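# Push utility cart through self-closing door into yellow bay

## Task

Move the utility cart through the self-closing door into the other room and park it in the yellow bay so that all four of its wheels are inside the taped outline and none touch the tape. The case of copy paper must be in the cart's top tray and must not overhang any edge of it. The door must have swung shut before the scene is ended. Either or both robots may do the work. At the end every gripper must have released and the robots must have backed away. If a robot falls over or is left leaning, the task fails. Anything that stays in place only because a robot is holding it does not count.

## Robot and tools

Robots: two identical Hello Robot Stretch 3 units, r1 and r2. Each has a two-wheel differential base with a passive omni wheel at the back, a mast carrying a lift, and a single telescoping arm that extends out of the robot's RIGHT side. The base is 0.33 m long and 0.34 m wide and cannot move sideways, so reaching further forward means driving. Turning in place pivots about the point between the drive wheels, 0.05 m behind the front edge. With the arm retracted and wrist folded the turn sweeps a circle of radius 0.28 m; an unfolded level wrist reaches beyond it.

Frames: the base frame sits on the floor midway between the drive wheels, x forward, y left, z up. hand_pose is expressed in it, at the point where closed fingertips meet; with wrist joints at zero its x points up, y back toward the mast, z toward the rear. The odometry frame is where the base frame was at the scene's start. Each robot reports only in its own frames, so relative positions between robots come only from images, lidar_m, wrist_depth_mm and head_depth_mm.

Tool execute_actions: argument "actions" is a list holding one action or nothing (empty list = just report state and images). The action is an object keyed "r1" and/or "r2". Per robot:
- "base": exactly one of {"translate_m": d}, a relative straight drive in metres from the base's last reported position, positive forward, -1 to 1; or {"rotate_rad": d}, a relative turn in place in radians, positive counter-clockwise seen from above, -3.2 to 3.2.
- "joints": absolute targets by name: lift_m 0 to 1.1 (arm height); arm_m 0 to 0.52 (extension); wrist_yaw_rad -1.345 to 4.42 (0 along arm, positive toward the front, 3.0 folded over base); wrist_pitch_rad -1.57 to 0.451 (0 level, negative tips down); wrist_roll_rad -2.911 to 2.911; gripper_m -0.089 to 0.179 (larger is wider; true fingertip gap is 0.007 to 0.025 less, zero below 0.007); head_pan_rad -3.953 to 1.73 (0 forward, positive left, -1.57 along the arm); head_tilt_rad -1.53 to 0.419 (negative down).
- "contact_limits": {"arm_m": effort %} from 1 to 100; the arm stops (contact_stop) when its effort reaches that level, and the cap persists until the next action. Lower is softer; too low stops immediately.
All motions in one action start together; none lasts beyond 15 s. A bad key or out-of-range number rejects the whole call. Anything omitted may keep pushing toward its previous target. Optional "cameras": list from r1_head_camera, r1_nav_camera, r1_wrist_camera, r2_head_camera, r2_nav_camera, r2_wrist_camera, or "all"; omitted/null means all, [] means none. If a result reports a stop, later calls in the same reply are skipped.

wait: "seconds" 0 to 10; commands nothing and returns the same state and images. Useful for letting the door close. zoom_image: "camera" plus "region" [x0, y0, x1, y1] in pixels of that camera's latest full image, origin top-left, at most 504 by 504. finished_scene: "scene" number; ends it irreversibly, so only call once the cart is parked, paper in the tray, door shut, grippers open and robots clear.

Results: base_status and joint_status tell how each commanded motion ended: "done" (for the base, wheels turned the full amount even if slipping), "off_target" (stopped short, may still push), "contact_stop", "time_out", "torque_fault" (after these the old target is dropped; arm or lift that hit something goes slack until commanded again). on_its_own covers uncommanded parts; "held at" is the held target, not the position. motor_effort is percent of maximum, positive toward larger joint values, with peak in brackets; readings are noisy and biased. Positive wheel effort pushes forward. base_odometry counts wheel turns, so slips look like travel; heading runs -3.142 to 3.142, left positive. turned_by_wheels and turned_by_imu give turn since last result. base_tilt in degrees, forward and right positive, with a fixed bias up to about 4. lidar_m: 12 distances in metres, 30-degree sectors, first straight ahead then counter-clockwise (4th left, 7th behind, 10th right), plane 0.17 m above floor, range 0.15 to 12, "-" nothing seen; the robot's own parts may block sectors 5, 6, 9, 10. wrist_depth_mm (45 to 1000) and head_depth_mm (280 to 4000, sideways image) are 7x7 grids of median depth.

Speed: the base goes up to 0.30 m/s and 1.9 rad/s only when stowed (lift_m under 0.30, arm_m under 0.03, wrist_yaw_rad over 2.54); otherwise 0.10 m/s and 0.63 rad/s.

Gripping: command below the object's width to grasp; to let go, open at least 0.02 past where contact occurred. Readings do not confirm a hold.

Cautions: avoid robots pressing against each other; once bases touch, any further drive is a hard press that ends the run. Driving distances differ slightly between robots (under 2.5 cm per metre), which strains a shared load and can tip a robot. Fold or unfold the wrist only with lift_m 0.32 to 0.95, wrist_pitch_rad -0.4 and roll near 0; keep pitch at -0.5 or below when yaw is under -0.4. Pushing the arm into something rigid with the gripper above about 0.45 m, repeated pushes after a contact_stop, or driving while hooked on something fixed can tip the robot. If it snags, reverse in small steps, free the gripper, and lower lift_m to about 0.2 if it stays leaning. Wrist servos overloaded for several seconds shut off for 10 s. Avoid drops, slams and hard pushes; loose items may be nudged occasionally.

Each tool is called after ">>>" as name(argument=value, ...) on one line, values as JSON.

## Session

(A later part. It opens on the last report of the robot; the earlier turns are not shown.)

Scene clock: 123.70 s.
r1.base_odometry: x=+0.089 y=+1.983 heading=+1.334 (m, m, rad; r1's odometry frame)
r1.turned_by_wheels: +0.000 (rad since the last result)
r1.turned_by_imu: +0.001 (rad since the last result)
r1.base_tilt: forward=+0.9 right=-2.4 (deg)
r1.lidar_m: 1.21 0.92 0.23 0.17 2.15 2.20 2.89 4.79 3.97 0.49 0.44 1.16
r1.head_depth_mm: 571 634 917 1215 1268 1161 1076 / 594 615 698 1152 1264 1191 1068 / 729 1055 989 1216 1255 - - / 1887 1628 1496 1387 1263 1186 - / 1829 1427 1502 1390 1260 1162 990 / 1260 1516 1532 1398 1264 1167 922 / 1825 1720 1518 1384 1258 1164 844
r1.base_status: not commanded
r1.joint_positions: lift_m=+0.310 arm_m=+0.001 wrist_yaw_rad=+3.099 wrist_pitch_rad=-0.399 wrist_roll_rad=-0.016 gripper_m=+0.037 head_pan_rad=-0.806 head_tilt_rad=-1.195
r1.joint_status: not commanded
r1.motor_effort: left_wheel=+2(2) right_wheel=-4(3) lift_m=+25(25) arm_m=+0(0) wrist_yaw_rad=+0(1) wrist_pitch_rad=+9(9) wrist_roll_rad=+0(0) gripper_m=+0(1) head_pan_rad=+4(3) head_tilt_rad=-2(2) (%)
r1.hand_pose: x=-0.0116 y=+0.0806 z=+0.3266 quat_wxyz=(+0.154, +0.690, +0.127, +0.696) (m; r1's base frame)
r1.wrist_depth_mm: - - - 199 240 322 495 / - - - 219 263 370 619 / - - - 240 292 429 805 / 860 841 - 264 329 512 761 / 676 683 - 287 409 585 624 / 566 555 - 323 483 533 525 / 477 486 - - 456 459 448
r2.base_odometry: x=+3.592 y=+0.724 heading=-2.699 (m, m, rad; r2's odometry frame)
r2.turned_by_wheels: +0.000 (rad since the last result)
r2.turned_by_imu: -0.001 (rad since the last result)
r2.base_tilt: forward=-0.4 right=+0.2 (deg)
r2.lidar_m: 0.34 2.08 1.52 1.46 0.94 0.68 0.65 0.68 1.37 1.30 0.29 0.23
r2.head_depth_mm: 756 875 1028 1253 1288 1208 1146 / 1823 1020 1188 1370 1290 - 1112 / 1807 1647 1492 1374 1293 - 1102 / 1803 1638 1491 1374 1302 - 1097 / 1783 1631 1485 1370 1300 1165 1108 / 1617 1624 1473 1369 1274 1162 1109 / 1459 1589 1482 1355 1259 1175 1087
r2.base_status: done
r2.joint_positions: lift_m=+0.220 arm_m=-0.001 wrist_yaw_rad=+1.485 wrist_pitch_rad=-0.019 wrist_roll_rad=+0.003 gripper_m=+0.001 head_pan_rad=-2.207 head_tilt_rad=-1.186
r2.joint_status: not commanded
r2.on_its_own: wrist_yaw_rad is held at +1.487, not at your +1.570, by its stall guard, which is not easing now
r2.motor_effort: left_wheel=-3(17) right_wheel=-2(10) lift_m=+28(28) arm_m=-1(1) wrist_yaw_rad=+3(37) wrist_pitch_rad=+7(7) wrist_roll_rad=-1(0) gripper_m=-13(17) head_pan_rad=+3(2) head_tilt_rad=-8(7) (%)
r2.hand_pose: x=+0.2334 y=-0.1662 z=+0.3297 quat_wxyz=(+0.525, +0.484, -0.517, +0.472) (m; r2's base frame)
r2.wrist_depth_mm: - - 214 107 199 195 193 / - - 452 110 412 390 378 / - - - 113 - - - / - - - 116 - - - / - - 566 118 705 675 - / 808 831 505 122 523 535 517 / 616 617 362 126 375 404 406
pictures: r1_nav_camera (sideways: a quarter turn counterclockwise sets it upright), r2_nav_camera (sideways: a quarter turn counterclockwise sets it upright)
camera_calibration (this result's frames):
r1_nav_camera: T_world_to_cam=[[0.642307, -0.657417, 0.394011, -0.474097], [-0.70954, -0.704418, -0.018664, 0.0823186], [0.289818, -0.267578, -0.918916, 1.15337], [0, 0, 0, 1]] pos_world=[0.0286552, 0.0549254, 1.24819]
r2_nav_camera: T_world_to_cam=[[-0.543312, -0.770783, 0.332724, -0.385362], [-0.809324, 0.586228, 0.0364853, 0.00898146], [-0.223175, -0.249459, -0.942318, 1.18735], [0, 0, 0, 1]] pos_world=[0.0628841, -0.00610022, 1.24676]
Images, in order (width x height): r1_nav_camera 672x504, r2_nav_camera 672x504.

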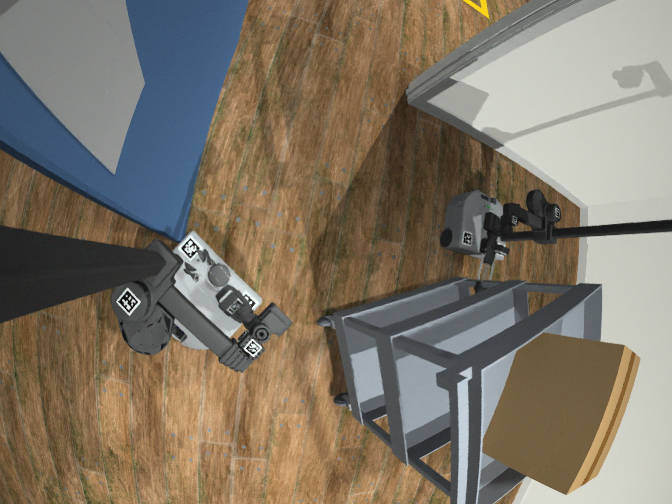

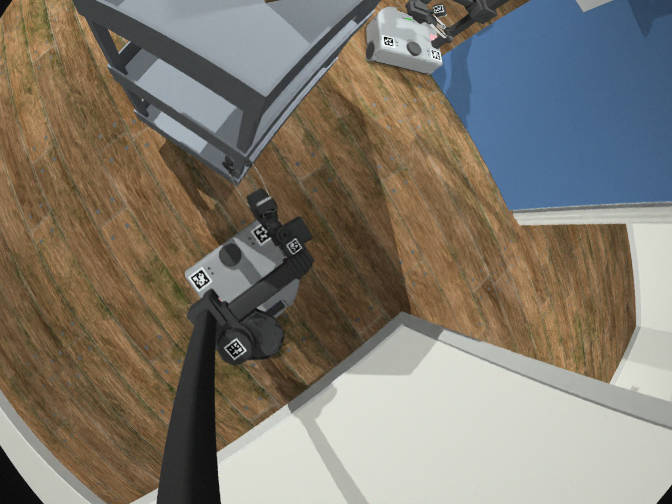

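>>> execute_actions(actions=[{"r2":{"joints":{"gripper_m":0.13,"wrist_yaw_rad":1.57,"head_pan_rad":0}}}], cameras=[])

>>> execute_actions(actions=[{"r2":{"base":{"translate_m":-0.25}}}], cameras=[])

>>> execute_actions(actions=[{"r2":{"base":{"rotate_rad":1.45}}}], cameras=[])

>>> execute_actions(actions=[{"r2":{"base":{"translate_m":-0.82}}}], cameras=[])

>>> execute_actions(actions=[{"r2":{"base":{"rotate_rad":-1.1}}}], cameras=["r2_wrist_camera","r2_nav_camera"])

Scene clock: 131.40 s.
r1.base_odometry: x=+0.089 y=+1.983 heading=+1.334 (m, m, rad; r1's odometry frame)
r1.turned_by_wheels: +0.000 (rad since the last result)
r1.turned_by_imu: +0.001 (rad since the last result)
r1.base_tilt: forward=+0.9 right=-2.5 (deg)
r1.lidar_m: 1.21 0.92 0.23 0.17 2.15 2.19 2.88 4.79 3.92 0.50 0.44 1.16
r1.head_depth_mm: 574 636 918 1219 1269 1157 1075 / 595 613 708 1151 1259 1194 1064 / 736 1048 988 1223 1264 - - / 1879 1608 1503 1378 1266 1190 - / 1805 1417 1502 1379 1265 1160 990 / 1262 1496 1516 1377 1267 1167 922 / 1819 1702 1526 1372 1270 1168 845
r1.base_status: not commanded
r1.joint_positions: lift_m=+0.310 arm_m=+0.001 wrist_yaw_rad=+3.099 wrist_pitch_rad=-0.399 wrist_roll_rad=-0.016 gripper_m=+0.037 head_pan_rad=-0.806 head_tilt_rad=-1.195
r1.joint_status: not commanded
r1.motor_effort: left_wheel=+2(2) right_wheel=-3(3) lift_m=+25(25) arm_m=+0(0) wrist_yaw_rad=+1(1) wrist_pitch_rad=+9(9) wrist_roll_rad=+0(1) gripper_m=-1(1) head_pan_rad=+4(4) head_tilt_rad=-2(2) (%)
r1.hand_pose: x=-0.0116 y=+0.0806 z=+0.3266 quat_wxyz=(+0.154, +0.690, +0.127, +0.696) (m; r1's base frame)
r1.wrist_depth_mm: - - - 200 240 323 495 / - - - 219 263 367 611 / - - - 239 294 432 797 / 861 854 - 264 331 509 750 / 677 672 - 289 409 593 625 / 564 558 - 322 483 534 524 / 483 489 - - 459 457 453
r2.base_odometry: x=+3.592 y=+0.724 heading=-2.699 (m, m, rad; r2's odometry frame)
r2.turned_by_wheels: +0.000 (rad since the last result)
r2.turned_by_imu: +0.000 (rad since the last result)
r2.base_tilt: forward=-0.5 right=+0.1 (deg)
r2.lidar_m: 0.34 2.08 1.52 1.46 0.93 0.68 0.66 0.68 1.37 1.30 0.29 0.23
r2.head_depth_mm: 686 622 567 535 1269 1206 1128 / 674 619 565 512 1148 1208 1114 / 657 615 541 869 1131 - - / 645 608 930 1205 1263 1217 - / 1741 1599 1459 1379 1265 1203 - / 1779 1627 1478 1380 1266 1189 - / 1770 1621 1479 1358 1261 1179 1123
r2.base_status: not commanded
r2.joint_positions: lift_m=+0.220 arm_m=-0.001 wrist_yaw_rad=+1.568 wrist_pitch_rad=-0.019 wrist_roll_rad=+0.003 gripper_m=+0.130 head_pan_rad=-0.007 head_tilt_rad=-1.186
r2.joint_status: all done
r2.motor_effort: left_wheel=-6(8) right_wheel=+5(10) lift_m=+28(28) arm_m=-1(1) wrist_yaw_rad=+1(45) wrist_pitch_rad=+7(7) wrist_roll_rad=+0(0) gripper_m=+1(97) head_pan_rad=+2(39) head_tilt_rad=-8(8) (%)
r2.hand_pose: x=+0.2344 y=-0.1449 z=+0.3297 quat_wxyz=(+0.505, +0.505, -0.496, +0.494) (m; r2's base frame)
r2.wrist_depth_mm: - - 287 121 112 194 192 / - - 483 122 288 394 382 / - - - 124 - - - / - - - 126 - - - / - - - 128 658 724 - / 788 - 538 130 495 578 544 / 613 590 430 133 377 - 410
pictures: none
No camera images: the call's "cameras" was empty. Leave "cameras" out to get every camera's image.

Scene clock: 135.10 s.
r1.base_odometry: x=+0.089 y=+1.983 heading=+1.334 (m, m, rad; r1's odometry frame)
r1.turned_by_wheels: +0.000 (rad since the last result)
r1.turned_by_imu: +0.001 (rad since the last result)
r1.base_tilt: forward=+0.9 right=-2.4 (deg)
r1.lidar_m: 1.21 0.92 0.23 0.17 2.15 2.20 2.88 4.78 3.94 0.50 0.44 1.25
r1.head_depth_mm: 574 636 920 1224 1255 1160 1077 / 596 617 708 1160 1262 1196 1068 / 736 1056 993 1217 1274 - - / 1876 1673 1517 1379 1272 1198 - / 1921 1701 1514 1388 1266 1165 989 / 1895 1478 1519 1386 1271 1167 922 / 1274 1473 1538 1387 1274 1166 846
r1.base_status: not commanded
r1.joint_positions: lift_m=+0.310 arm_m=+0.001 wrist_yaw_rad=+3.099 wrist_pitch_rad=-0.399 wrist_roll_rad=-0.016 gripper_m=+0.037 head_pan_rad=-0.806 head_tilt_rad=-1.195
r1.joint_status: not commanded
r1.motor_effort: left_wheel=+2(2) right_wheel=-3(3) lift_m=+25(25) arm_m=+0(0) wrist_yaw_rad=+0(1) wrist_pitch_rad=+9(9) wrist_roll_rad=+0(1) gripper_m=-1(1) head_pan_rad=+4(4) head_tilt_rad=-2(1) (%)
r1.hand_pose: x=-0.0116 y=+0.0806 z=+0.3266 quat_wxyz=(+0.154, +0.690, +0.127, +0.696) (m; r1's base frame)
r1.wrist_depth_mm: - - - 200 239 321 499 / - - - 219 264 365 608 / - - - 238 293 429 800 / 859 857 - 264 331 516 746 / 683 669 - 288 410 593 622 / 560 558 - 324 487 532 520 / 477 493 - - 461 457 451
r2.base_odometry: x=+3.818 y=+0.831 heading=-2.699 (m, m, rad; r2's odometry frame)
r2.turned_by_wheels: +0.000 (rad since the last result)
r2.turned_by_imu: -0.001 (rad since the last result)
r2.base_tilt: forward=-0.4 right=+0.2 (deg)
r2.lidar_m: 0.50 2.08 1.51 1.46 0.58 0.42 0.41 0.42 0.56 1.31 0.89 0.46
r2.head_depth_mm: 670 625 979 1382 1293 1203 1126 / 682 595 949 1349 1293 1214 1117 / 660 989 890 1247 1281 - - / 718 1025 1311 1365 1277 1218 - / 1745 1596 1473 1374 1273 1195 - / 1774 1618 1485 1365 1276 1187 - / 1770 1609 1473 1367 1266 1175 1122
r2.base_status: done
r2.joint_positions: lift_m=+0.220 arm_m=-0.001 wrist_yaw_rad=+1.568 wrist_pitch_rad=-0.019 wrist_roll_rad=+0.003 gripper_m=+0.130 head_pan_rad=-0.007 head_tilt_rad=-1.186
r2.joint_status: not commanded
r2.motor_effort: left_wheel=-3(11) right_wheel=+3(5) lift_m=+28(28) arm_m=-1(0) wrist_yaw_rad=+2(3) wrist_pitch_rad=+7(6) wrist_roll_rad=+0(0) gripper_m=+0(0) head_pan_rad=+3(3) head_tilt_rad=-8(8) (%)
r2.hand_pose: x=+0.2344 y=-0.1449 z=+0.3297 quat_wxyz=(+0.505, +0.505, -0.496, +0.494) (m; r2's base frame)
r2.wrist_depth_mm: - - - 344 367 415 499 / - - - 375 412 442 502 / - - - - - - - / - - - - - - - / - - - 691 771 772 592 / 790 - 824 408 425 505 604 / 616 588 617 415 586 - 666
pictures: none
No camera images: the call's "cameras" was empty. Leave "cameras" out to get every camera's image.

Scene clock: 138.37 s.
r1.base_odometry: x=+0.089 y=+1.983 heading=+1.334 (m, m, rad; r1's odometry frame)
r1.turned_by_wheels: +0.000 (rad since the last result)
r1.turned_by_imu: +0.000 (rad since the last result)
r1.base_tilt: forward=+0.8 right=-2.4 (deg)
r1.lidar_m: 1.21 0.92 0.23 0.17 2.15 2.20 2.88 4.76 3.95 0.50 0.44 1.26
r1.head_depth_mm: 573 636 920 1221 1266 1164 1080 / 595 615 711 1159 1256 1196 1067 / 734 1059 990 1221 1276 - - / 1898 1678 1490 1376 1264 1195 - / 1939 1654 1535 1380 1270 1164 990 / 1920 1458 1489 1391 1261 1167 917 / 1812 1459 1503 1388 1267 1163 847
r1.base_status: not commanded
r1.joint_positions: lift_m=+0.310 arm_m=+0.001 wrist_yaw_rad=+3.099 wrist_pitch_rad=-0.399 wrist_roll_rad=-0.016 gripper_m=+0.037 head_pan_rad=-0.806 head_tilt_rad=-1.195
r1.joint_status: not commanded
r1.motor_effort: left_wheel=+2(2) right_wheel=-3(3) lift_m=+25(25) arm_m=+0(0) wrist_yaw_rad=+1(0) wrist_pitch_rad=+9(9) wrist_roll_rad=+0(0) gripper_m=+0(1) head_pan_rad=+4(4) head_tilt_rad=-2(2) (%)
r1.hand_pose: x=-0.0116 y=+0.0806 z=+0.3266 quat_wxyz=(+0.154, +0.690, +0.127, +0.696) (m; r1's base frame)
r1.wrist_depth_mm: - - - 200 239 321 496 / - - - 220 264 367 615 / - - - 240 294 432 806 / 875 858 - 265 330 512 750 / 687 669 - 287 407 591 631 / 562 549 - 322 485 532 527 / 477 490 - - 457 456 450
r2.base_odometry: x=+3.818 y=+0.831 heading=-1.250 (m, m, rad; r2's odometry frame)
r2.turned_by_wheels: +1.450 (rad since the last result)
r2.turned_by_imu: +1.472 (rad since the last result)
r2.base_tilt: forward=-0.6 right=+0.3 (deg)
r2.lidar_m: 1.46 0.66 0.44 0.41 0.41 0.52 1.31 1.25 0.48 0.45 2.36 1.57
r2.head_depth_mm: 1707 1675 1512 1394 1297 1208 1131 / 1665 1662 1513 1396 1285 1210 1117 / 1629 1646 1509 1384 1287 - - / 1604 1644 1508 1372 1276 1215 - / 1579 1628 1505 1359 1275 1204 - / 1560 1613 1474 1357 1273 1196 - / 1501 1612 1466 1360 1247 1170 1120
r2.base_status: done
r2.joint_positions: lift_m=+0.220 arm_m=-0.001 wrist_yaw_rad=+1.568 wrist_pitch_rad=-0.019 wrist_roll_rad=+0.003 gripper_m=+0.130 head_pan_rad=-0.007 head_tilt_rad=-1.186
r2.joint_status: not commanded
r2.motor_effort: left_wheel=-4(10) right_wheel=+3(9) lift_m=+28(28) arm_m=-1(1) wrist_yaw_rad=+2(3) wrist_pitch_rad=+6(7) wrist_roll_rad=-1(0) gripper_m=+1(0) head_pan_rad=+2(3) head_tilt_rad=-7(8) (%)
r2.hand_pose: x=+0.2344 y=-0.1448 z=+0.3297 quat_wxyz=(+0.505, +0.505, -0.496, +0.494) (m; r2's base frame)
r2.wrist_depth_mm: 825 - - - - - - / 836 - - - - - - / 835 - - - - - - / 816 - - - - - - / 821 - - - - - - / 750 - 826 840 836 904 859 / 616 595 620 641 637 - 652
pictures: none
No camera images: the call's "cameras" was empty. Leave "cameras" out to get every camera's image.

Scene clock: 147.77 s.
r1.base_odometry: x=+0.089 y=+1.983 heading=+1.334 (m, m, rad; r1's odometry frame)
r1.turned_by_wheels: +0.000 (rad since the last result)
r1.turned_by_imu: +0.001 (rad since the last result)
r1.base_tilt: forward=+0.9 right=-2.5 (deg)
r1.lidar_m: 0.73 0.86 0.23 0.17 2.15 2.19 2.88 4.79 3.95 0.50 0.44 1.52
r1.head_depth_mm: 574 635 921 1219 1265 1162 1074 / 596 614 710 1165 1263 1200 1063 / 736 1054 997 1218 1266 - - / 1897 1675 1514 1384 1261 1192 - / 1919 1699 1529 1384 1274 1162 991 / 1949 1714 1534 1377 1275 1160 921 / 1841 1706 1533 1384 1254 1169 844
r1.base_status: not commanded
r1.joint_positions: lift_m=+0.310 arm_m=+0.001 wrist_yaw_rad=+3.099 wrist_pitch_rad=-0.399 wrist_roll_rad=-0.016 gripper_m=+0.037 head_pan_rad=-0.806 head_tilt_rad=-1.195
r1.joint_status: not commanded
r1.motor_effort: left_wheel=+2(2) right_wheel=-3(3) lift_m=+25(25) arm_m=+0(0) wrist_yaw_rad=+0(0) wrist_pitch_rad=+9(9) wrist_roll_rad=+1(1) gripper_m=-1(1) head_pan_rad=+4(4) head_tilt_rad=-2(2) (%)
r1.hand_pose: x=-0.0116 y=+0.0806 z=+0.3266 quat_wxyz=(+0.154, +0.690, +0.127, +0.696) (m; r1's base frame)
r1.wrist_depth_mm: - - - 199 240 323 500 / - - - 219 264 370 614 / - - - 240 293 431 798 / 864 842 - 263 329 518 768 / 674 678 - 287 411 593 635 / 560 557 - 323 486 526 524 / 479 487 - - 459 457 453
r2.base_odometry: x=+3.559 y=+1.609 heading=-1.250 (m, m, rad; r2's odometry frame)
r2.turned_by_wheels: +0.000 (rad since the last result)
r2.turned_by_imu: -0.003 (rad since the last result)
r2.base_tilt: forward=-0.3 right=+0.0 (deg)
r2.lidar_m: 2.20 0.48 0.47 3.22 3.24 0.55 0.50 0.50 0.62 0.76 0.74 0.77
r2.head_depth_mm: 1833 1663 1316 1388 1302 1210 1131 / 1817 1651 1508 1390 1281 1216 1116 / 1815 1644 1497 1389 1289 - - / 1816 1641 1506 1380 1274 1210 - / 1793 1637 1487 1360 1275 1210 - / 1790 1620 1478 1363 1271 1188 - / 1749 1583 1437 1321 1251 1174 1122
r2.base_status: done
r2.joint_positions: lift_m=+0.220 arm_m=-0.001 wrist_yaw_rad=+1.568 wrist_pitch_rad=-0.019 wrist_roll_rad=+0.003 gripper_m=+0.130 head_pan_rad=-0.007 head_tilt_rad=-1.186
r2.joint_status: not commanded
r2.motor_effort: left_wheel=-3(11) right_wheel=+3(4) lift_m=+28(28) arm_m=-1(1) wrist_yaw_rad=+3(2) wrist_pitch_rad=+6(6) wrist_roll_rad=+0(1) gripper_m=+1(0) head_pan_rad=+3(3) head_tilt_rad=-8(8) (%)
r2.hand_pose: x=+0.2344 y=-0.1448 z=+0.3297 quat_wxyz=(+0.505, +0.505, -0.496, +0.494) (m; r2's base frame)
r2.wrist_depth_mm: 696 - - - - - 504 / 695 - - - - 591 488 / 680 - - - - - - / 693 - - - - - - / 697 - - - - 647 773 / 697 - 817 831 842 570 488 / 601 589 624 632 639 - 654
pictures: none
No camera images: the call's "cameras" was empty. Leave "cameras" out to get every camera's image.

Scene clock: 150.47 s.
r1.base_odometry: x=+0.089 y=+1.983 heading=+1.334 (m, m, rad; r1's odometry frame)
r1.turned_by_wheels: +0.000 (rad since the last result)
r1.turned_by_imu: +0.000 (rad since the last result)
r1.base_tilt: forward=+0.8 right=-2.5 (deg)
r1.lidar_m: 0.73 0.92 0.23 0.17 2.15 2.20 2.89 4.79 3.94 0.50 0.44 1.51
r1.head_depth_mm: 575 636 920 1225 1273 1168 1075 / 594 614 710 1152 1272 1186 1069 / 738 1054 989 1224 1265 - - / 1897 1679 1513 1384 1263 1190 - / 1934 1697 1527 1387 1263 1170 987 / 1932 1711 1532 1385 1266 1167 921 / 1833 1691 1528 1387 1264 1161 848
r1.base_status: not commanded
r1.joint_positions: lift_m=+0.310 arm_m=+0.001 wrist_yaw_rad=+3.099 wrist_pitch_rad=-0.399 wrist_roll_rad=-0.016 gripper_m=+0.037 head_pan_rad=-0.806 head_tilt_rad=-1.195
r1.joint_status: not commanded
r1.motor_effort: left_wheel=+1(2) right_wheel=-3(3) lift_m=+25(25) arm_m=+0(0) wrist_yaw_rad=+0(0) wrist_pitch_rad=+9(9) wrist_roll_rad=+1(0) gripper_m=-1(1) head_pan_rad=+4(4) head_tilt_rad=-2(2) (%)
r1.hand_pose: x=-0.0116 y=+0.0806 z=+0.3266 quat_wxyz=(+0.154, +0.690, +0.127, +0.696) (m; r1's base frame)
r1.wrist_depth_mm: - - - 200 240 322 500 / - - - 219 264 367 617 / - - - 239 294 428 820 / 865 840 - 264 332 513 754 / 686 673 - 287 409 594 624 / 561 550 - 324 487 536 525 / 478 488 - - 457 455 453
r2.base_odometry: x=+3.559 y=+1.609 heading=-2.350 (m, m, rad; r2's odometry frame)
r2.turned_by_wheels: -1.100 (rad since the last result)
r2.turned_by_imu: -1.117 (rad since the last result)
r2.base_tilt: forward=-0.2 right=+0.2 (deg)
r2.lidar_m: 0.74 0.76 2.28 0.55 0.48 3.22 3.25 0.57 0.50 0.50 0.59 0.73
r2.head_depth_mm: 1835 1674 1316 1333 1287 1207 1132 / 1802 1638 1521 1381 1294 1210 1119 / 1077 1606 1489 1379 1288 - - / 1116 1056 1367 1383 1282 1211 - / 1112 1049 1369 1368 1277 1202 - / 1100 1041 1335 1366 1268 1196 - / 1100 1022 1329 1363 1264 1176 1125
r2.base_status: done
r2.joint_positions: lift_m=+0.220 arm_m=-0.001 wrist_yaw_rad=+1.569 wrist_pitch_rad=-0.019 wrist_roll_rad=+0.003 gripper_m=+0.130 head_pan_rad=-0.007 head_tilt_rad=-1.186
r2.joint_status: not commanded
r2.motor_effort: left_wheel=+4(11) right_wheel=-3(6) lift_m=+28(28) arm_m=-1(0) wrist_yaw_rad=+2(2) wrist_pitch_rad=+6(7) wrist_roll_rad=-1(0) gripper_m=+1(0) head_pan_rad=+2(3) head_tilt_rad=-8(8) (%)
r2.hand_pose: x=+0.2344 y=-0.1447 z=+0.3297 quat_wxyz=(+0.505, +0.505, -0.496, +0.494) (m; r2's base frame)
r2.wrist_depth_mm: - - - - - - - / 623 613 624 800 - 554 541 / - - - - - - 527 / - - - - - - - / 667 661 684 680 - - - / 747 - 814 742 838 559 520 / 613 588 628 635 641 - 446
pictures: r2_nav_camera (sideways: a quarter turn counterclockwise sets it upright), r2_wrist_camera
camera_calibration (this result's frames):
r2_nav_camera: T_world_to_cam=[[0.942924, 0.0140374, 0.332712, -0.394412], [0.00200333, -0.999332, 0.0364852, 0.0040325], [0.333002, -0.0337363, -0.942322, 1.18397], [0, 0, 0, 1]] pos_world=[-0.0223703, 0.0495089, 1.24676]
r2_wrist_camera: T_world_to_cam=[[-0.0107477, -0.999778, 0.0181272, -0.14818], [-0.138112, -0.0164703, -0.99028, 0.405203], [0.990358, -0.0131468, -0.137904, -0.0234423], [0, 0, 0, 1]] pos_world=[0.0775871, -0.141782, 0.400718]
Images, in order (width x height): r2_nav_camera 672x504, r2_wrist_camera 644x364.

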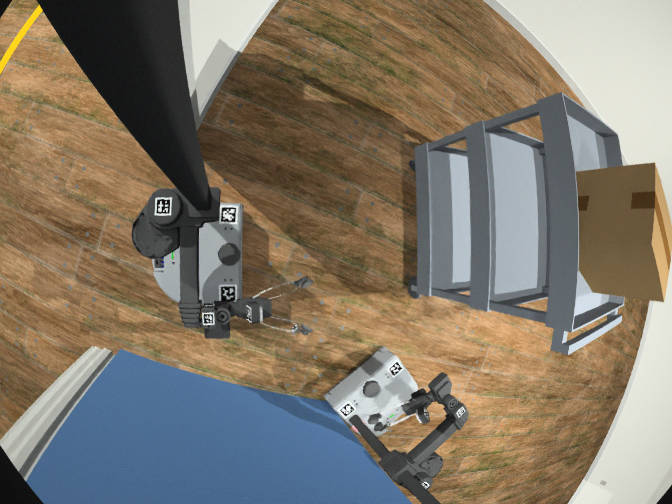

